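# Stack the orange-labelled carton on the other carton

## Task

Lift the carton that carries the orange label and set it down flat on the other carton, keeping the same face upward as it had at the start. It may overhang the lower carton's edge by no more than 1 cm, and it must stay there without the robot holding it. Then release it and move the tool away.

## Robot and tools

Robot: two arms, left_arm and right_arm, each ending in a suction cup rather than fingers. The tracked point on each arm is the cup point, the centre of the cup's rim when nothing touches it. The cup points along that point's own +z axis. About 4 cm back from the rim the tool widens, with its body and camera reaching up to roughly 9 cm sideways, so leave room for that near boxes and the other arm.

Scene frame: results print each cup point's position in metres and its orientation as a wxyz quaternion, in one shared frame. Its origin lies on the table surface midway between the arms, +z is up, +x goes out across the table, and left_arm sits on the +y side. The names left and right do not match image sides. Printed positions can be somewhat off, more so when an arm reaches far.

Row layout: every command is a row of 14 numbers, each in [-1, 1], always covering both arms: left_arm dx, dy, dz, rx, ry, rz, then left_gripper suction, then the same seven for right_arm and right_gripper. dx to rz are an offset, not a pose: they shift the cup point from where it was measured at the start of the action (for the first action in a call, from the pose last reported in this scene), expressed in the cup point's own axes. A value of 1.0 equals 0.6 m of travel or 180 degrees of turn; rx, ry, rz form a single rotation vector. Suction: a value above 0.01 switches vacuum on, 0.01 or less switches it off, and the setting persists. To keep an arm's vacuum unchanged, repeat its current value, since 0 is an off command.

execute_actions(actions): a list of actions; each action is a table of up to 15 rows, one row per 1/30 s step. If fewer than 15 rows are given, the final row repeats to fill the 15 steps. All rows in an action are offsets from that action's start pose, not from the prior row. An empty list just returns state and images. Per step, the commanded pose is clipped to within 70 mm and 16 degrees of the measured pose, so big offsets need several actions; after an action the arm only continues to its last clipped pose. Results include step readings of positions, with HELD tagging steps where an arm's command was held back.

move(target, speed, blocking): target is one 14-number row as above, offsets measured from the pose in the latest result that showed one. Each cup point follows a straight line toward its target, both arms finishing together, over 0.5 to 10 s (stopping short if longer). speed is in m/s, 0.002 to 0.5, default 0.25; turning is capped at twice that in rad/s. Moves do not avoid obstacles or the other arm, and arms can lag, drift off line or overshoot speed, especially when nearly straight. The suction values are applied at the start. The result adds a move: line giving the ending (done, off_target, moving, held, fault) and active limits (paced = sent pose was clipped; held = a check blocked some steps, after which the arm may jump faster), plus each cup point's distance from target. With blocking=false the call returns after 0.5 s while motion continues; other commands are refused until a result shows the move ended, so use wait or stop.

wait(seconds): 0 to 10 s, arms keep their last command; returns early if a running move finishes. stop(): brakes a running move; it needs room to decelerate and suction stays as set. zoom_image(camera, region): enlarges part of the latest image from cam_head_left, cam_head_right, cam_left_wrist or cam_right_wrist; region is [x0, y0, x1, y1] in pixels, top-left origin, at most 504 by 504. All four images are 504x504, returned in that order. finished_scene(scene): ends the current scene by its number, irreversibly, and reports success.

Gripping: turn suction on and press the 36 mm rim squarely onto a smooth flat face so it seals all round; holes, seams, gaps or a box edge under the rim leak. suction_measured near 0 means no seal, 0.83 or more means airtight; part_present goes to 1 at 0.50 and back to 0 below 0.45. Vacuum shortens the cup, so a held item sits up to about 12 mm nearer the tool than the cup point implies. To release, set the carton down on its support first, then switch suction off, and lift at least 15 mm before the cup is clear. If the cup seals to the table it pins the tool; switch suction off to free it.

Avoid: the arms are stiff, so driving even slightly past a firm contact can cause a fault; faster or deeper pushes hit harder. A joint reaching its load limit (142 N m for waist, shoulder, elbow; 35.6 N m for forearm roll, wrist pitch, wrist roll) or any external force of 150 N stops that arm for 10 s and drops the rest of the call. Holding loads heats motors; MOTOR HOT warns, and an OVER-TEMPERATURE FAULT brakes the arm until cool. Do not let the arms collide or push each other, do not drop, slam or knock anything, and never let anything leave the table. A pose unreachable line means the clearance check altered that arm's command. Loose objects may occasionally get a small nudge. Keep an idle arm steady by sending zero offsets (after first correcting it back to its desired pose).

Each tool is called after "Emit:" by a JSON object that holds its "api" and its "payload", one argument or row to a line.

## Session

Emit:
{"api": "execute_actions", "payload": {
  "actions": []
}}

Scene clock: 0.00 s.
left_arm: end_effector_position=(+0.4974, +0.5583, +0.3110) suction_measured=0.00 part_present=0 end_effector_quat_wxyz=(+0.001, -0.299, +0.954, +0.001) | right_arm: end_effector_position=(+0.4919, -0.2362, +0.3132) suction_measured=0.00 part_present=0 end_effector_quat_wxyz=(+0.001, +0.158, +0.987, +0.001)
Joint positions: left_arm=[ 0.266  0.134  0.194 -0.001 -1.629  0.261] | right_arm=[ 0.261  0.129  0.194 -0.    -1.632 -0.784]
Joint velocities: left_arm=[ 0.    -0.001  0.001 -0.     0.001 -0.001] | right_arm=[ 0.001 -0.     0.002  0.001 -0.     0.   ]
Hand target (left_arm): +0.497, +0.558, +0.311; +0.001, -0.299, +0.954, +0.001
Hand target (right_arm): +0.492, -0.236, +0.313; +0.001, +0.158, +0.987, +0.001

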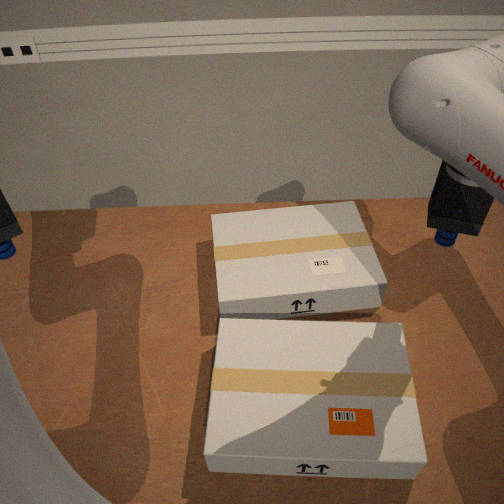

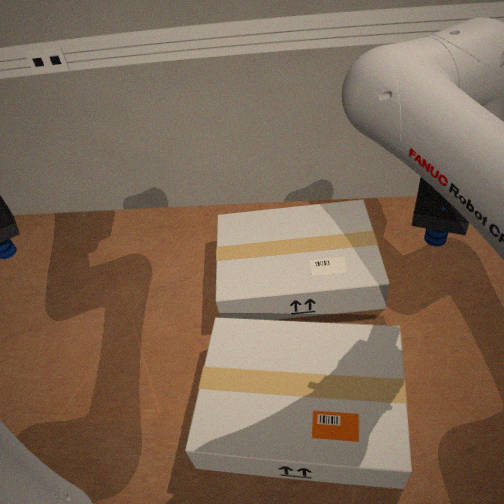

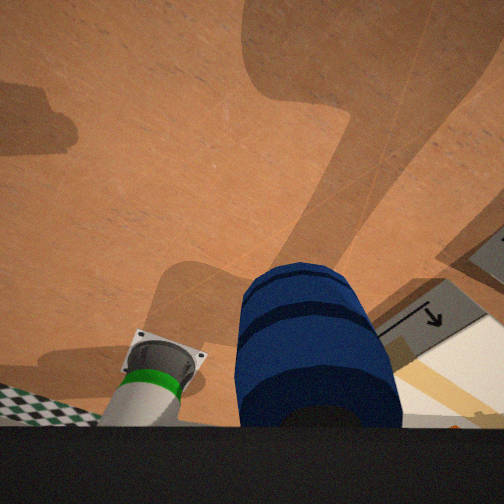

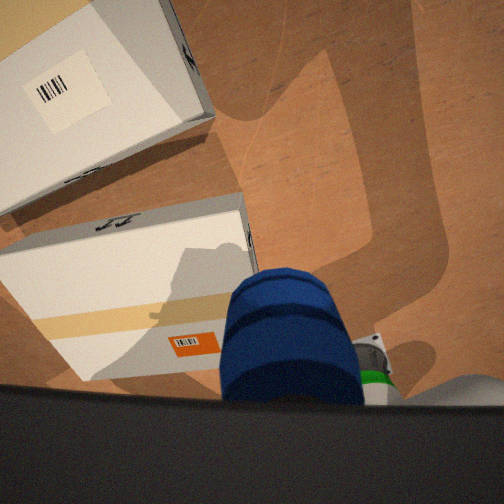

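Emit:
{"api": "zoom_image", "payload": {
  "camera": "cam_head_left",
  "region": [190, 300, 440, 490]
}}

Emit:
{"api": "zoom_image", "payload": {
  "camera": "cam_head_left",
  "region": [180, 150, 420, 340]
}}

Region (190, 300, 440, 490) of cam_head_left's 504x504 image, scaled by 2.016, with more detail than that image has; it fills the top 383 rows of this view, and the rest is white.

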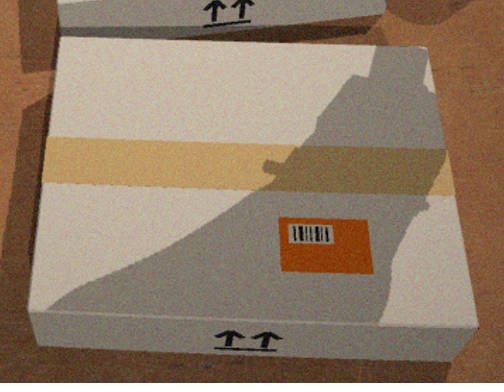

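Region (180, 150, 420, 340) of cam_head_left's 504x504 image, scaled by 2.100, with more detail than that image has; it fills the top 399 rows of this view, and the rest is white.

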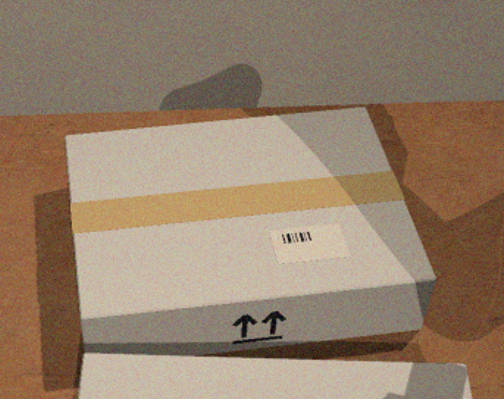

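Emit:
{"api": "move", "payload": {
  "target": [0.578,-0.4127,0.31,0,0,0.193,0,0.314,0.0706,0.313,0,0,-0.101,0],
  "speed": 0.3
}}

Scene clock: 2.93 s.
left_arm: end_effector_position=(+0.3537, +0.1559, +0.1249) suction_measured=0.00 part_present=0 end_effector_quat_wxyz=(+0.001, -0.000, +1.000, +0.000) | right_arm: end_effector_position=(+0.3267, -0.1364, +0.1251) suction_measured=0.00 part_present=0 end_effector_quat_wxyz=(+0.001, +0.000, +1.000, +0.001)
Joint positions: left_arm=[-0.612  0.215 -0.152 -0.001 -1.202  0.533] | right_arm=[ 0.697 -0.098 -0.484 -0.    -1.182 -0.902]
Joint velocities: left_arm=[-0.001  0.001 -0.    -0.    -0.002  0.   ] | right_arm=[ 0.001  0.    -0.001  0.     0.001  0.   ]
Hand target (left_arm): +0.354, +0.156, +0.125; +0.001, -0.000, +1.000, +0.000
Hand target (right_arm): +0.327, -0.136, +0.125; +0.001, +0.000, +1.000, +0.001
Off the commanded pose (left_arm): 0.002 m, 0 deg.
Off the commanded pose (right_arm): 0.001 m, 0 deg.
move: done

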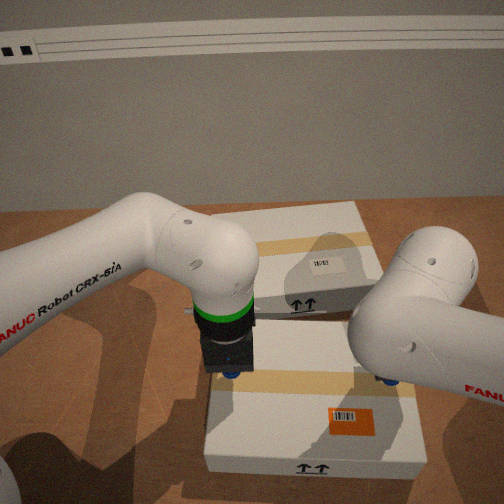

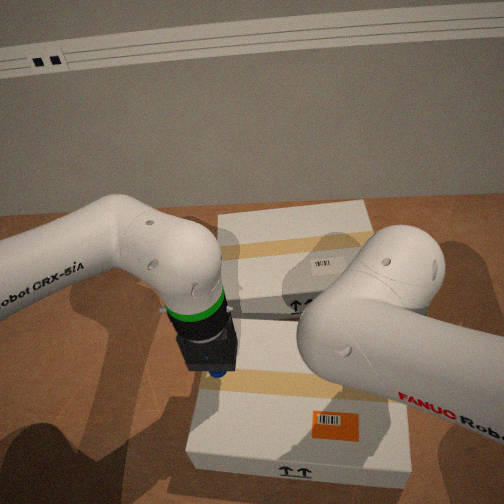

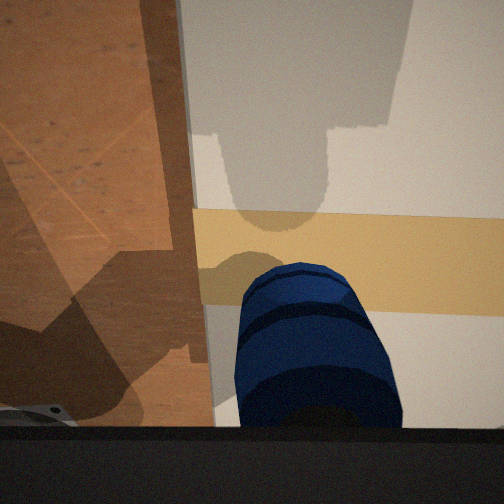

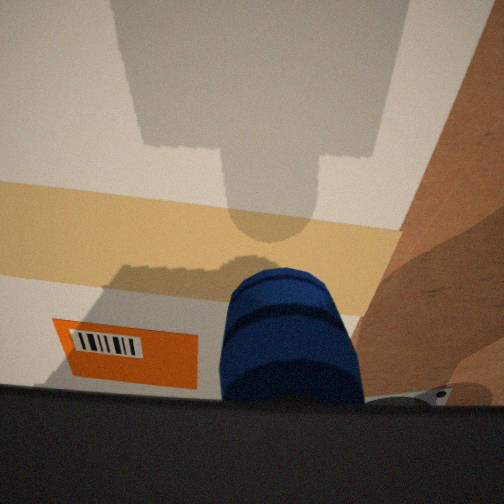

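Emit:
{"api": "move", "payload": {
  "target": [0.002,0,0.035,0,0,0,1,0,0,0.035,0,0,0,1],
  "speed": 0.05
}}

Emit:
{"api": "move", "payload": {
  "target": [0,0,0.02,0,0,0,1,0,0,0.02,0,0,0,1],
  "speed": 0.025
}}

Scene clock: 3.80 s.
left_arm: end_effector_position=(+0.3525, +0.1559, +0.1039) suction_measured=0.00 part_present=0 end_effector_quat_wxyz=(+0.001, -0.000, +1.000, +0.000) | right_arm: end_effector_position=(+0.3267, -0.1363, +0.1041) suction_measured=0.00 part_present=0 end_effector_quat_wxyz=(+0.001, +0.000, +1.000, +0.001)
Joint positions: left_arm=[-0.614  0.233 -0.183 -0.001 -1.153  0.534] | right_arm=[ 0.697 -0.075 -0.516 -0.    -1.127 -0.902]
Joint velocities: left_arm=[ 0.002  0.    -0.    -0.     0.001 -0.001] | right_arm=[-0.001 -0.001 -0.    -0.    -0.002 -0.   ]
Hand target (left_arm): +0.352, +0.156, +0.104; +0.001, -0.000, +1.000, +0.000
Hand target (right_arm): +0.327, -0.136, +0.104; +0.001, +0.000, +1.000, +0.001
Off the commanded pose (left_arm): 0.000 m, 0 deg.
Off the commanded pose (right_arm): 0.000 m, 0 deg.
move: done

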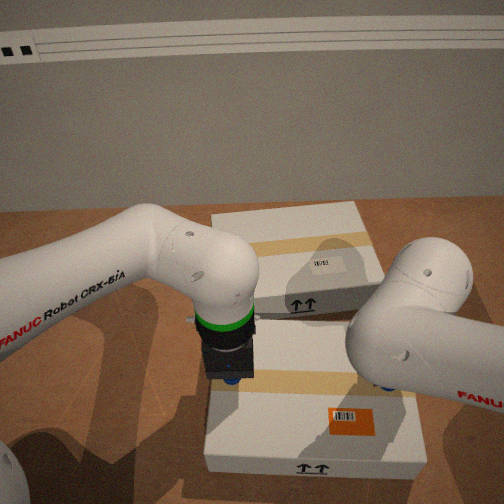

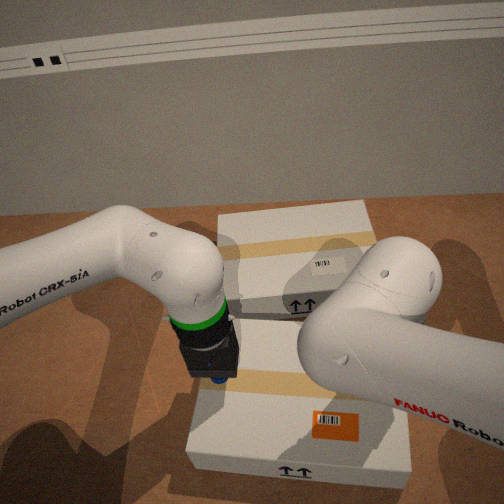

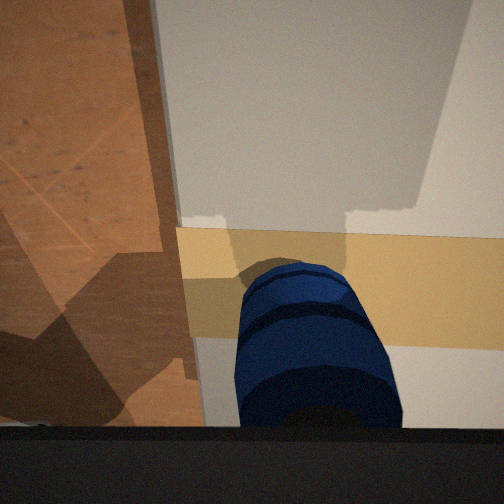

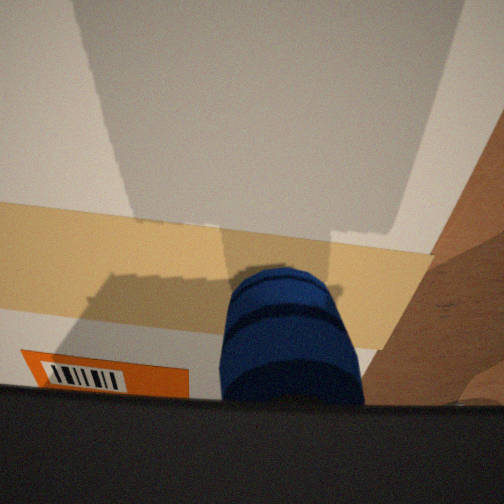

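Scene clock: 4.50 s.
left_arm: end_effector_position=(+0.3525, +0.1560, +0.0918) suction_measured=0.78 part_present=1 end_effector_quat_wxyz=(+0.001, -0.000, +1.000, +0.000) | right_arm: end_effector_position=(+0.3268, -0.1362, +0.0921) suction_measured=0.90 part_present=1 end_effector_quat_wxyz=(+0.001, +0.000, +1.000, +0.001)
Joint positions: left_arm=[-0.614  0.246 -0.198 -0.001 -1.125  0.534] | right_arm=[ 0.697 -0.06  -0.533 -0.    -1.094 -0.902]
Joint velocities: left_arm=[-0.001  0.001  0.     0.    -0.001  0.   ] | right_arm=[-0.003  0.     0.001  0.     0.001  0.   ]
Hand target (left_arm): +0.352, +0.156, +0.092; +0.001, -0.000, +1.000, +0.000
Hand target (right_arm): +0.327, -0.136, +0.092; +0.001, +0.000, +1.000, +0.001
Off the commanded pose (left_arm): 0.000 m, 0 deg.
Off the commanded pose (right_arm): 0.000 m, 0 deg.
move: done

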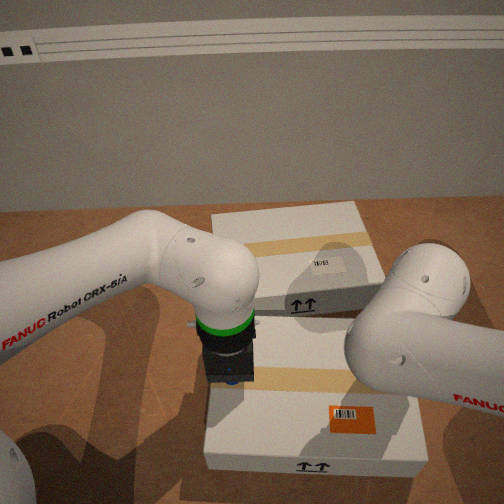

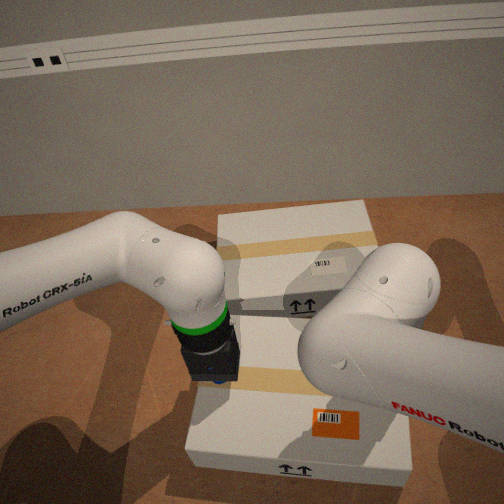

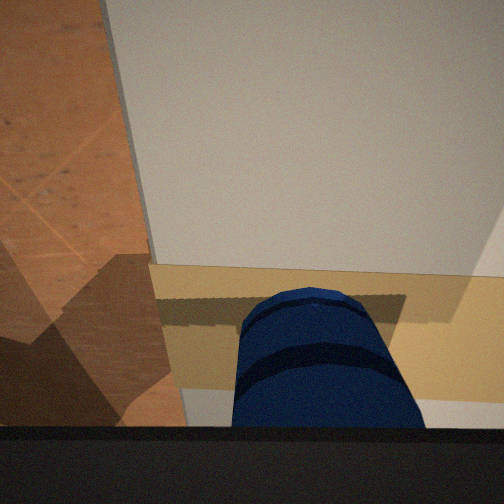

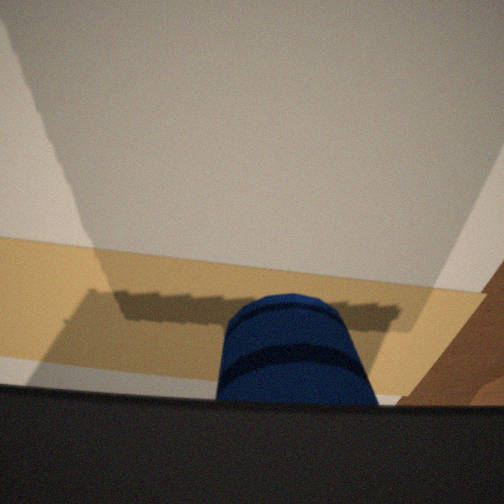

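Emit:
{"api": "move", "payload": {
  "target": [0,0,-0.2,0,0,0,1,0,0,-0.2,0,0,0,1],
  "speed": 0.1
}}

Scene clock: 6.10 s.
left_arm: end_effector_position=(+0.3526, +0.1559, +0.2119) suction_measured=1.00 part_present=1 end_effector_quat_wxyz=(+0.001, -0.000, +1.000, +0.000) | right_arm: end_effector_position=(+0.3265, -0.1366, +0.2122) suction_measured=0.96 part_present=1 end_effector_quat_wxyz=(+0.001, -0.000, +1.000, +0.001)
Joint positions: left_arm=[-0.614  0.157 -0.011 -0.001 -1.401  0.534] | right_arm=[ 0.697 -0.162 -0.329 -0.    -1.401 -0.902]
Joint velocities: left_arm=[-0.001  0.002  0.     0.     0.    -0.001] | right_arm=[-0.     0.001  0.001  0.001 -0.001  0.   ]
Hand target (left_arm): +0.353, +0.156, +0.212; +0.001, -0.000, +1.000, +0.000
Hand target (right_arm): +0.326, -0.137, +0.212; +0.001, -0.000, +1.000, +0.001
Off the commanded pose (left_arm): 0.000 m, 0 deg.
Off the commanded pose (right_arm): 0.000 m, 0 deg.
move: done

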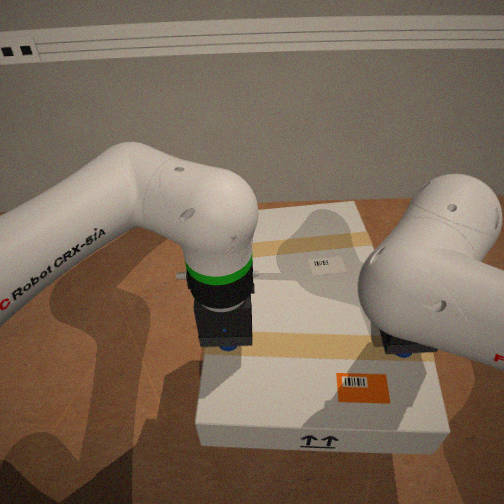

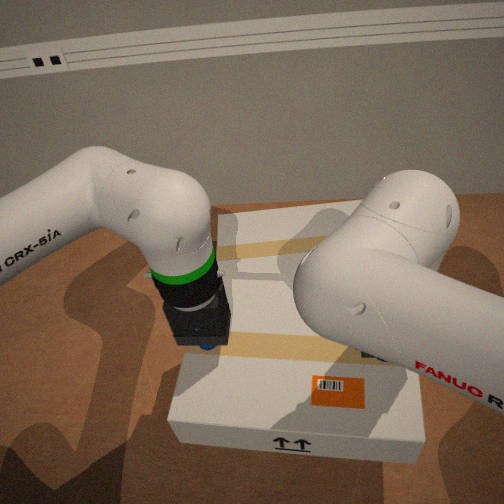

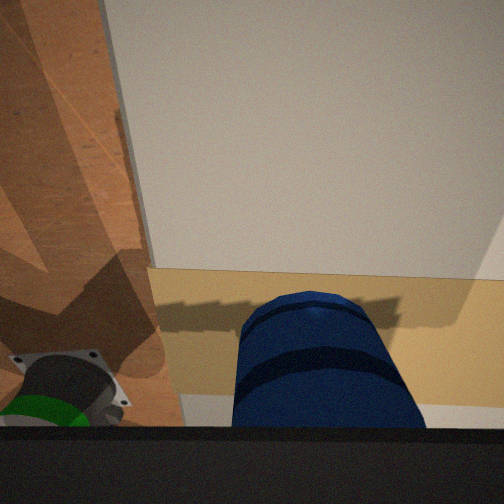

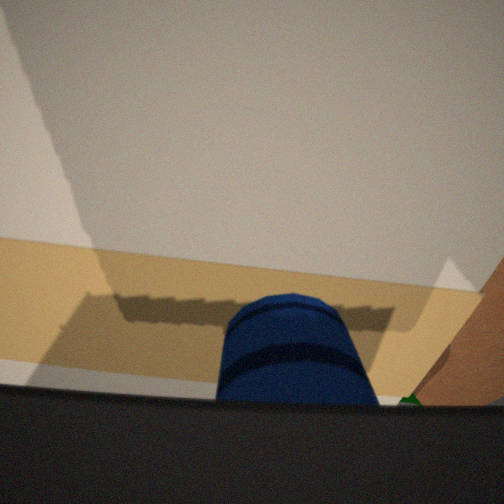

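Emit:
{"api": "move", "payload": {
  "target": [-0.5485,0.0085,0.015,0,0,-0.0567,1,-0.6363,0.0093,0.015,0,0,-0.0567,1],
  "speed": 0.15
}}

Emit:
{"api": "move", "payload": {
  "target": [0,0,0.022,0,0,0,1,0,0,0.022,0,0,0,1],
  "speed": 0.03
}}

Emit:
{"api": "zoom_image", "payload": {
  "camera": "cam_head_left",
  "region": [190, 200, 430, 340]
}}

Emit:
{"api": "zoom_image", "payload": {
  "camera": "cam_head_right",
  "region": [190, 200, 430, 340]
}}

Scene clock: 9.20 s.
left_arm: end_effector_position=(+0.6817, +0.1620, +0.2022) suction_measured=1.00 part_present=1 end_effector_quat_wxyz=(+0.001, -0.090, +0.996, +0.000) | right_arm: end_effector_position=(+0.7083, -0.1321, +0.2041) suction_measured=0.96 part_present=1 end_effector_quat_wxyz=(+0.001, -0.089, +0.996, +0.001)
Joint positions: left_arm=[-0.389  0.972  1.187 -0.001 -1.785  0.488] | right_arm=[ 0.255  0.802  0.896 -0.    -1.661 -0.283]
Joint velocities: left_arm=[ 0.001  0.005  0.009  0.    -0.004  0.001] | right_arm=[ 0.001  0.001  0.001 -0.     0.     0.   ]
Hand target (left_arm): +0.681, +0.162, +0.202; +0.001, -0.089, +0.996, +0.000
Hand target (right_arm): +0.708, -0.132, +0.204; +0.001, -0.089, +0.996, +0.001
Off the commanded pose (left_arm): 0.002 m, 0 deg.
Off the commanded pose (right_arm): 0.001 m, 0 deg.
move: done

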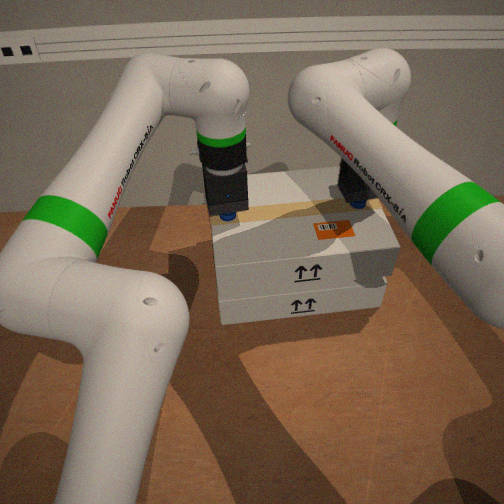

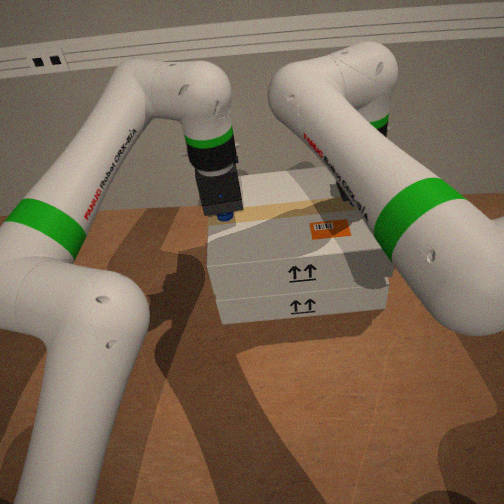

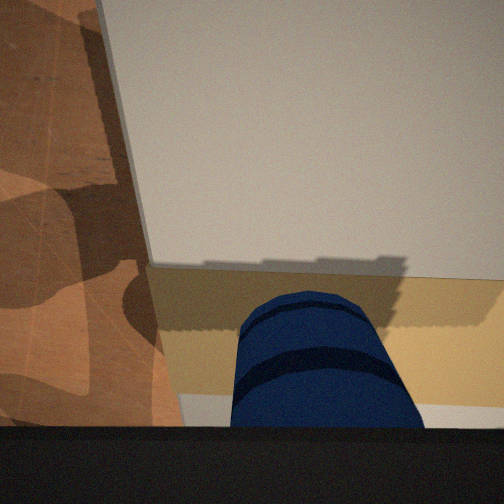

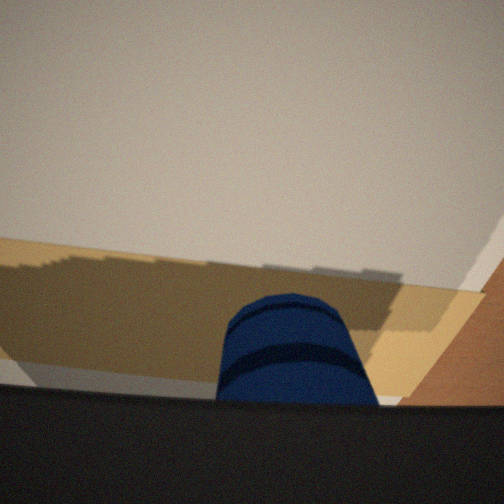

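Scene clock: 9.90 s.
left_arm: end_effector_position=(+0.6817, +0.1620, +0.1890) suction_measured=1.00 part_present=1 end_effector_quat_wxyz=(+0.001, -0.090, +0.996, +0.000) | right_arm: end_effector_position=(+0.7084, -0.1321, +0.1909) suction_measured=0.96 part_present=1 end_effector_quat_wxyz=(+0.001, -0.089, +0.996, +0.001)
Joint positions: left_arm=[-0.389  0.956  1.128 -0.001 -1.742  0.488] | right_arm=[ 0.255  0.798  0.859 -0.    -1.628 -0.283]
Joint velocities: left_arm=[-0.002 -0.001 -0.001 -0.     0.     0.001] | right_arm=[ 0.001 -0.     0.001  0.001  0.     0.   ]
Hand target (left_arm): +0.682, +0.162, +0.189; +0.001, -0.090, +0.996, +0.000
Hand target (right_arm): +0.708, -0.132, +0.191; +0.001, -0.089, +0.996, +0.001
Off the commanded pose (left_arm): 0.000 m, 0 deg.
Off the commanded pose (right_arm): 0.000 m, 0 deg.
move: done

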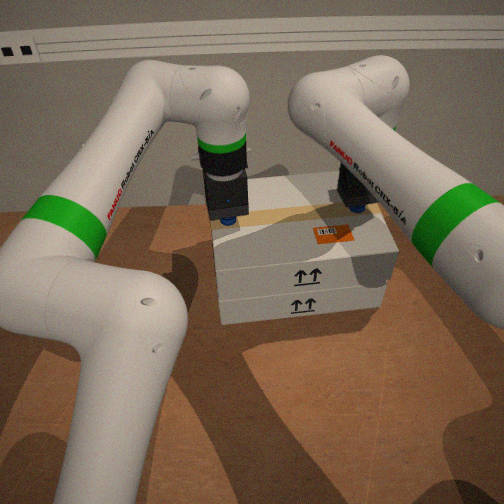

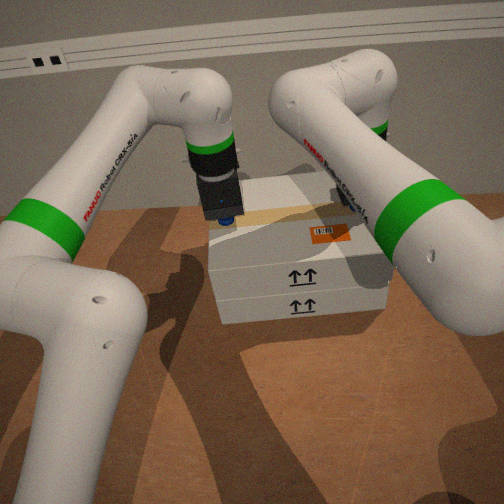

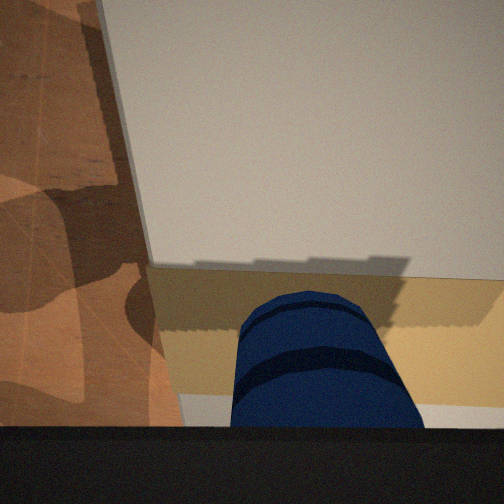

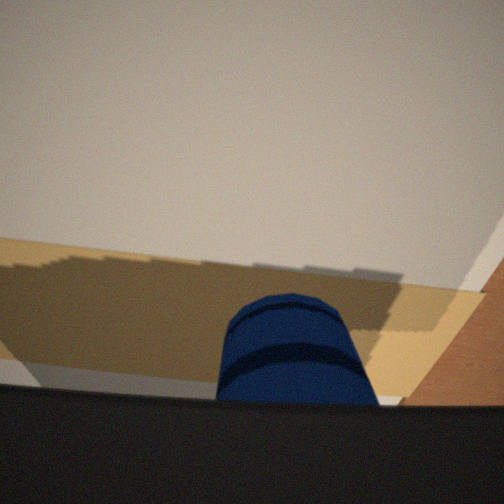

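Region (190, 200, 430, 340) of cam_head_left's 504x504 image, scaled by 2.100, with more detail than that image has; it fills the top 294 rows of this view, and the rest is white.

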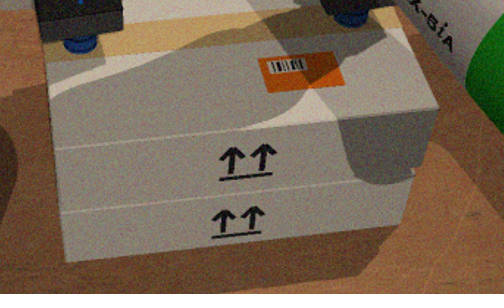

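Region (190, 200, 430, 340) of cam_head_right's 504x504 image, scaled by 2.100, with more detail than that image has; it fills the top 294 rows of this view, and the rest is white.

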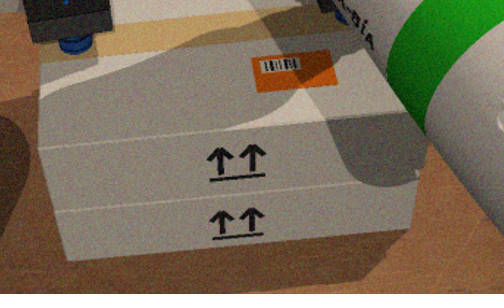

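Low contrast; zoom on the corners.

Emit:
{"api": "zoom_image", "payload": {
  "camera": "cam_head_left",
  "region": [350, 240, 420, 320]
}}

Emit:
{"api": "zoom_image", "payload": {
  "camera": "cam_head_left",
  "region": [195, 255, 265, 335]
}}

Emit:
{"api": "zoom_image", "payload": {
  "camera": "cam_head_right",
  "region": [195, 255, 265, 335]
}}

Region (350, 240, 420, 320) of cam_head_left's 504x504 image, scaled by 6.300, with more detail than that image has; it fills the left 441 columns of this view, and the rest is white.

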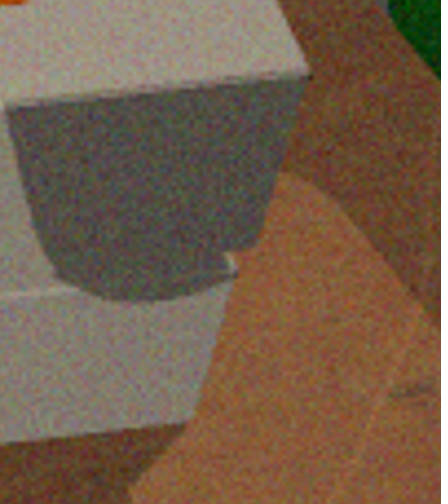

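Region (195, 255, 265, 335) of cam_head_left's 504x504 image, scaled by 6.300, with more detail than that image has; it fills the left 441 columns of this view, and the rest is white.

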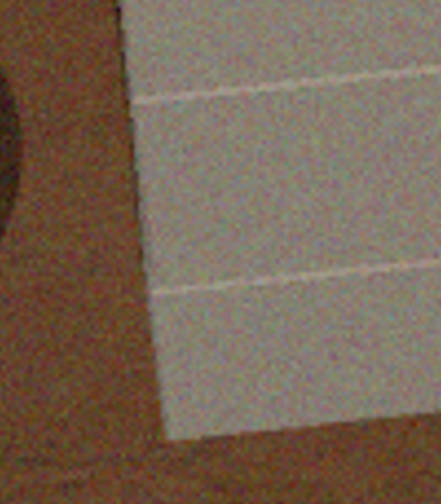

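Region (195, 255, 265, 335) of cam_head_right's 504x504 image, scaled by 6.300, with more detail than that image has; it fills the left 441 columns of this view, and the rest is white.

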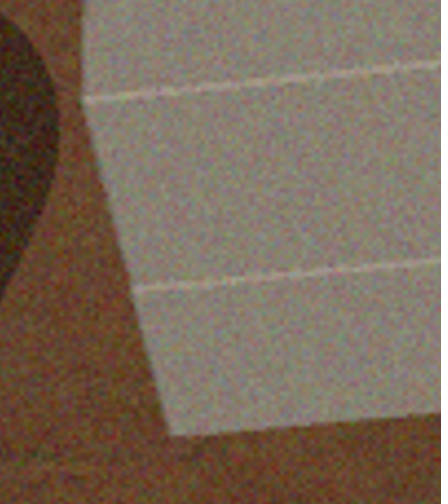

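Emit:
{"api": "move", "payload": {
  "target": [0.005,0.005,0.01,0,0,0,1,0.005,0.005,0.01,0,0,0,1],
  "speed": 0.012
}}

Emit:
{"api": "zoom_image", "payload": {
  "camera": "cam_head_left",
  "region": [350, 240, 420, 320]
}}

Emit:
{"api": "zoom_image", "payload": {
  "camera": "cam_head_left",
  "region": [195, 255, 265, 335]
}}

Scene clock: 11.13 s.
left_arm: end_effector_position=(+0.6782, +0.1644, +0.1830) suction_measured=1.00 part_present=1 end_effector_quat_wxyz=(+0.001, -0.090, +0.996, +0.000) | right_arm: end_effector_position=(+0.7049, -0.1296, +0.1849) suction_measured=0.96 part_present=1 end_effector_quat_wxyz=(+0.001, -0.089, +0.996, +0.001)
Joint positions: left_arm=[-0.387  0.929  1.065 -0.001 -1.706  0.486] | right_arm=[ 0.26   0.788  0.826 -0.    -1.606 -0.288]
Joint velocities: left_arm=[-0.001 -0.    -0.001  0.     0.001  0.001] | right_arm=[ 0.001  0.     0.002  0.001 -0.001 -0.   ]
Hand target (left_arm): +0.678, +0.164, +0.183; +0.001, -0.090, +0.996, +0.000
Hand target (right_arm): +0.705, -0.130, +0.185; +0.001, -0.089, +0.996, +0.001
Off the commanded pose (left_arm): 0.000 m, 0 deg.
Off the commanded pose (right_arm): 0.000 m, 0 deg.
move: done

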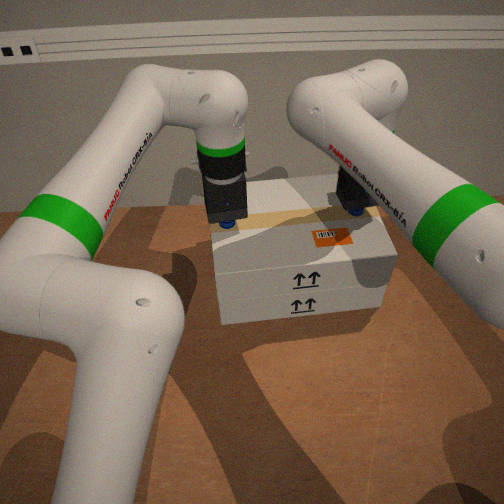

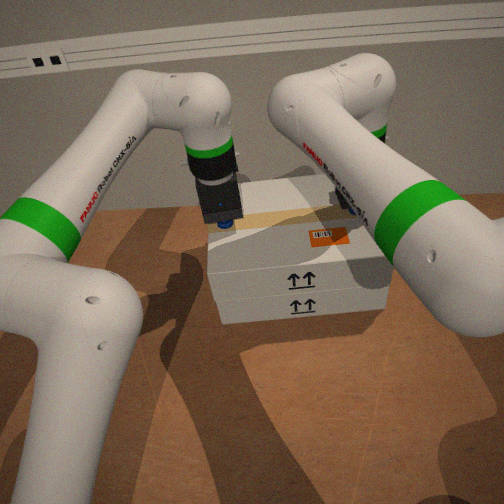

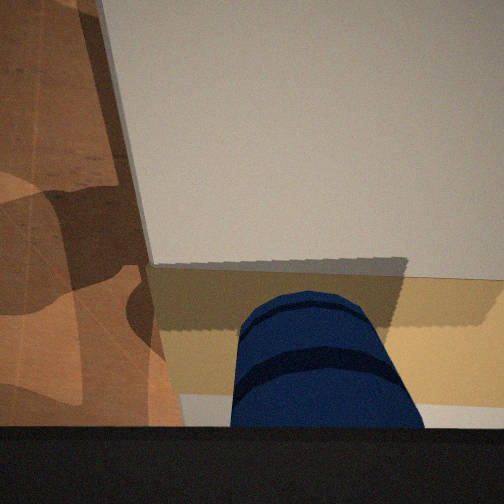

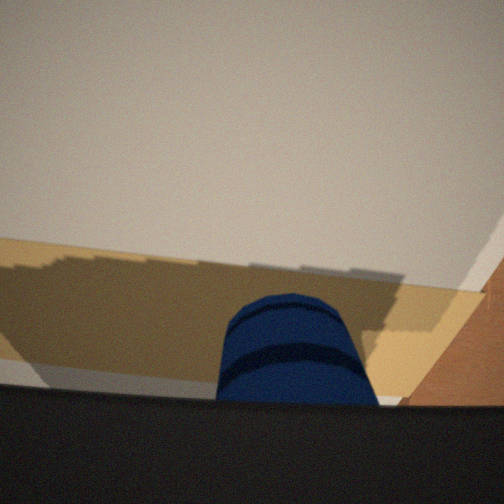

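Region (350, 240, 420, 320) of cam_head_left's 504x504 image, scaled by 6.300, with more detail than that image has; it fills the left 441 columns of this view, and the rest is white.

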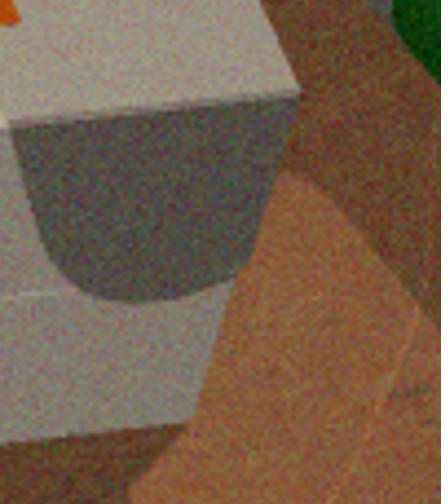

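Region (195, 255, 265, 335) of cam_head_left's 504x504 image, scaled by 6.300, with more detail than that image has; it fills the left 441 columns of this view, and the rest is white.

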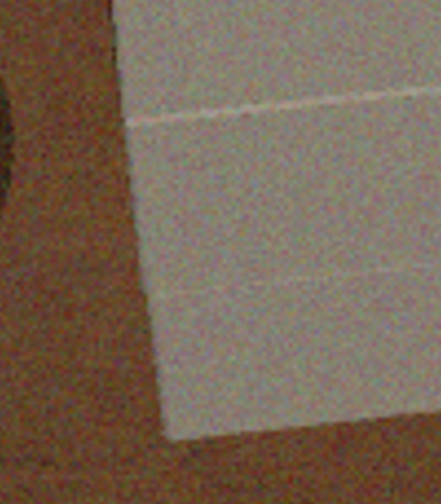

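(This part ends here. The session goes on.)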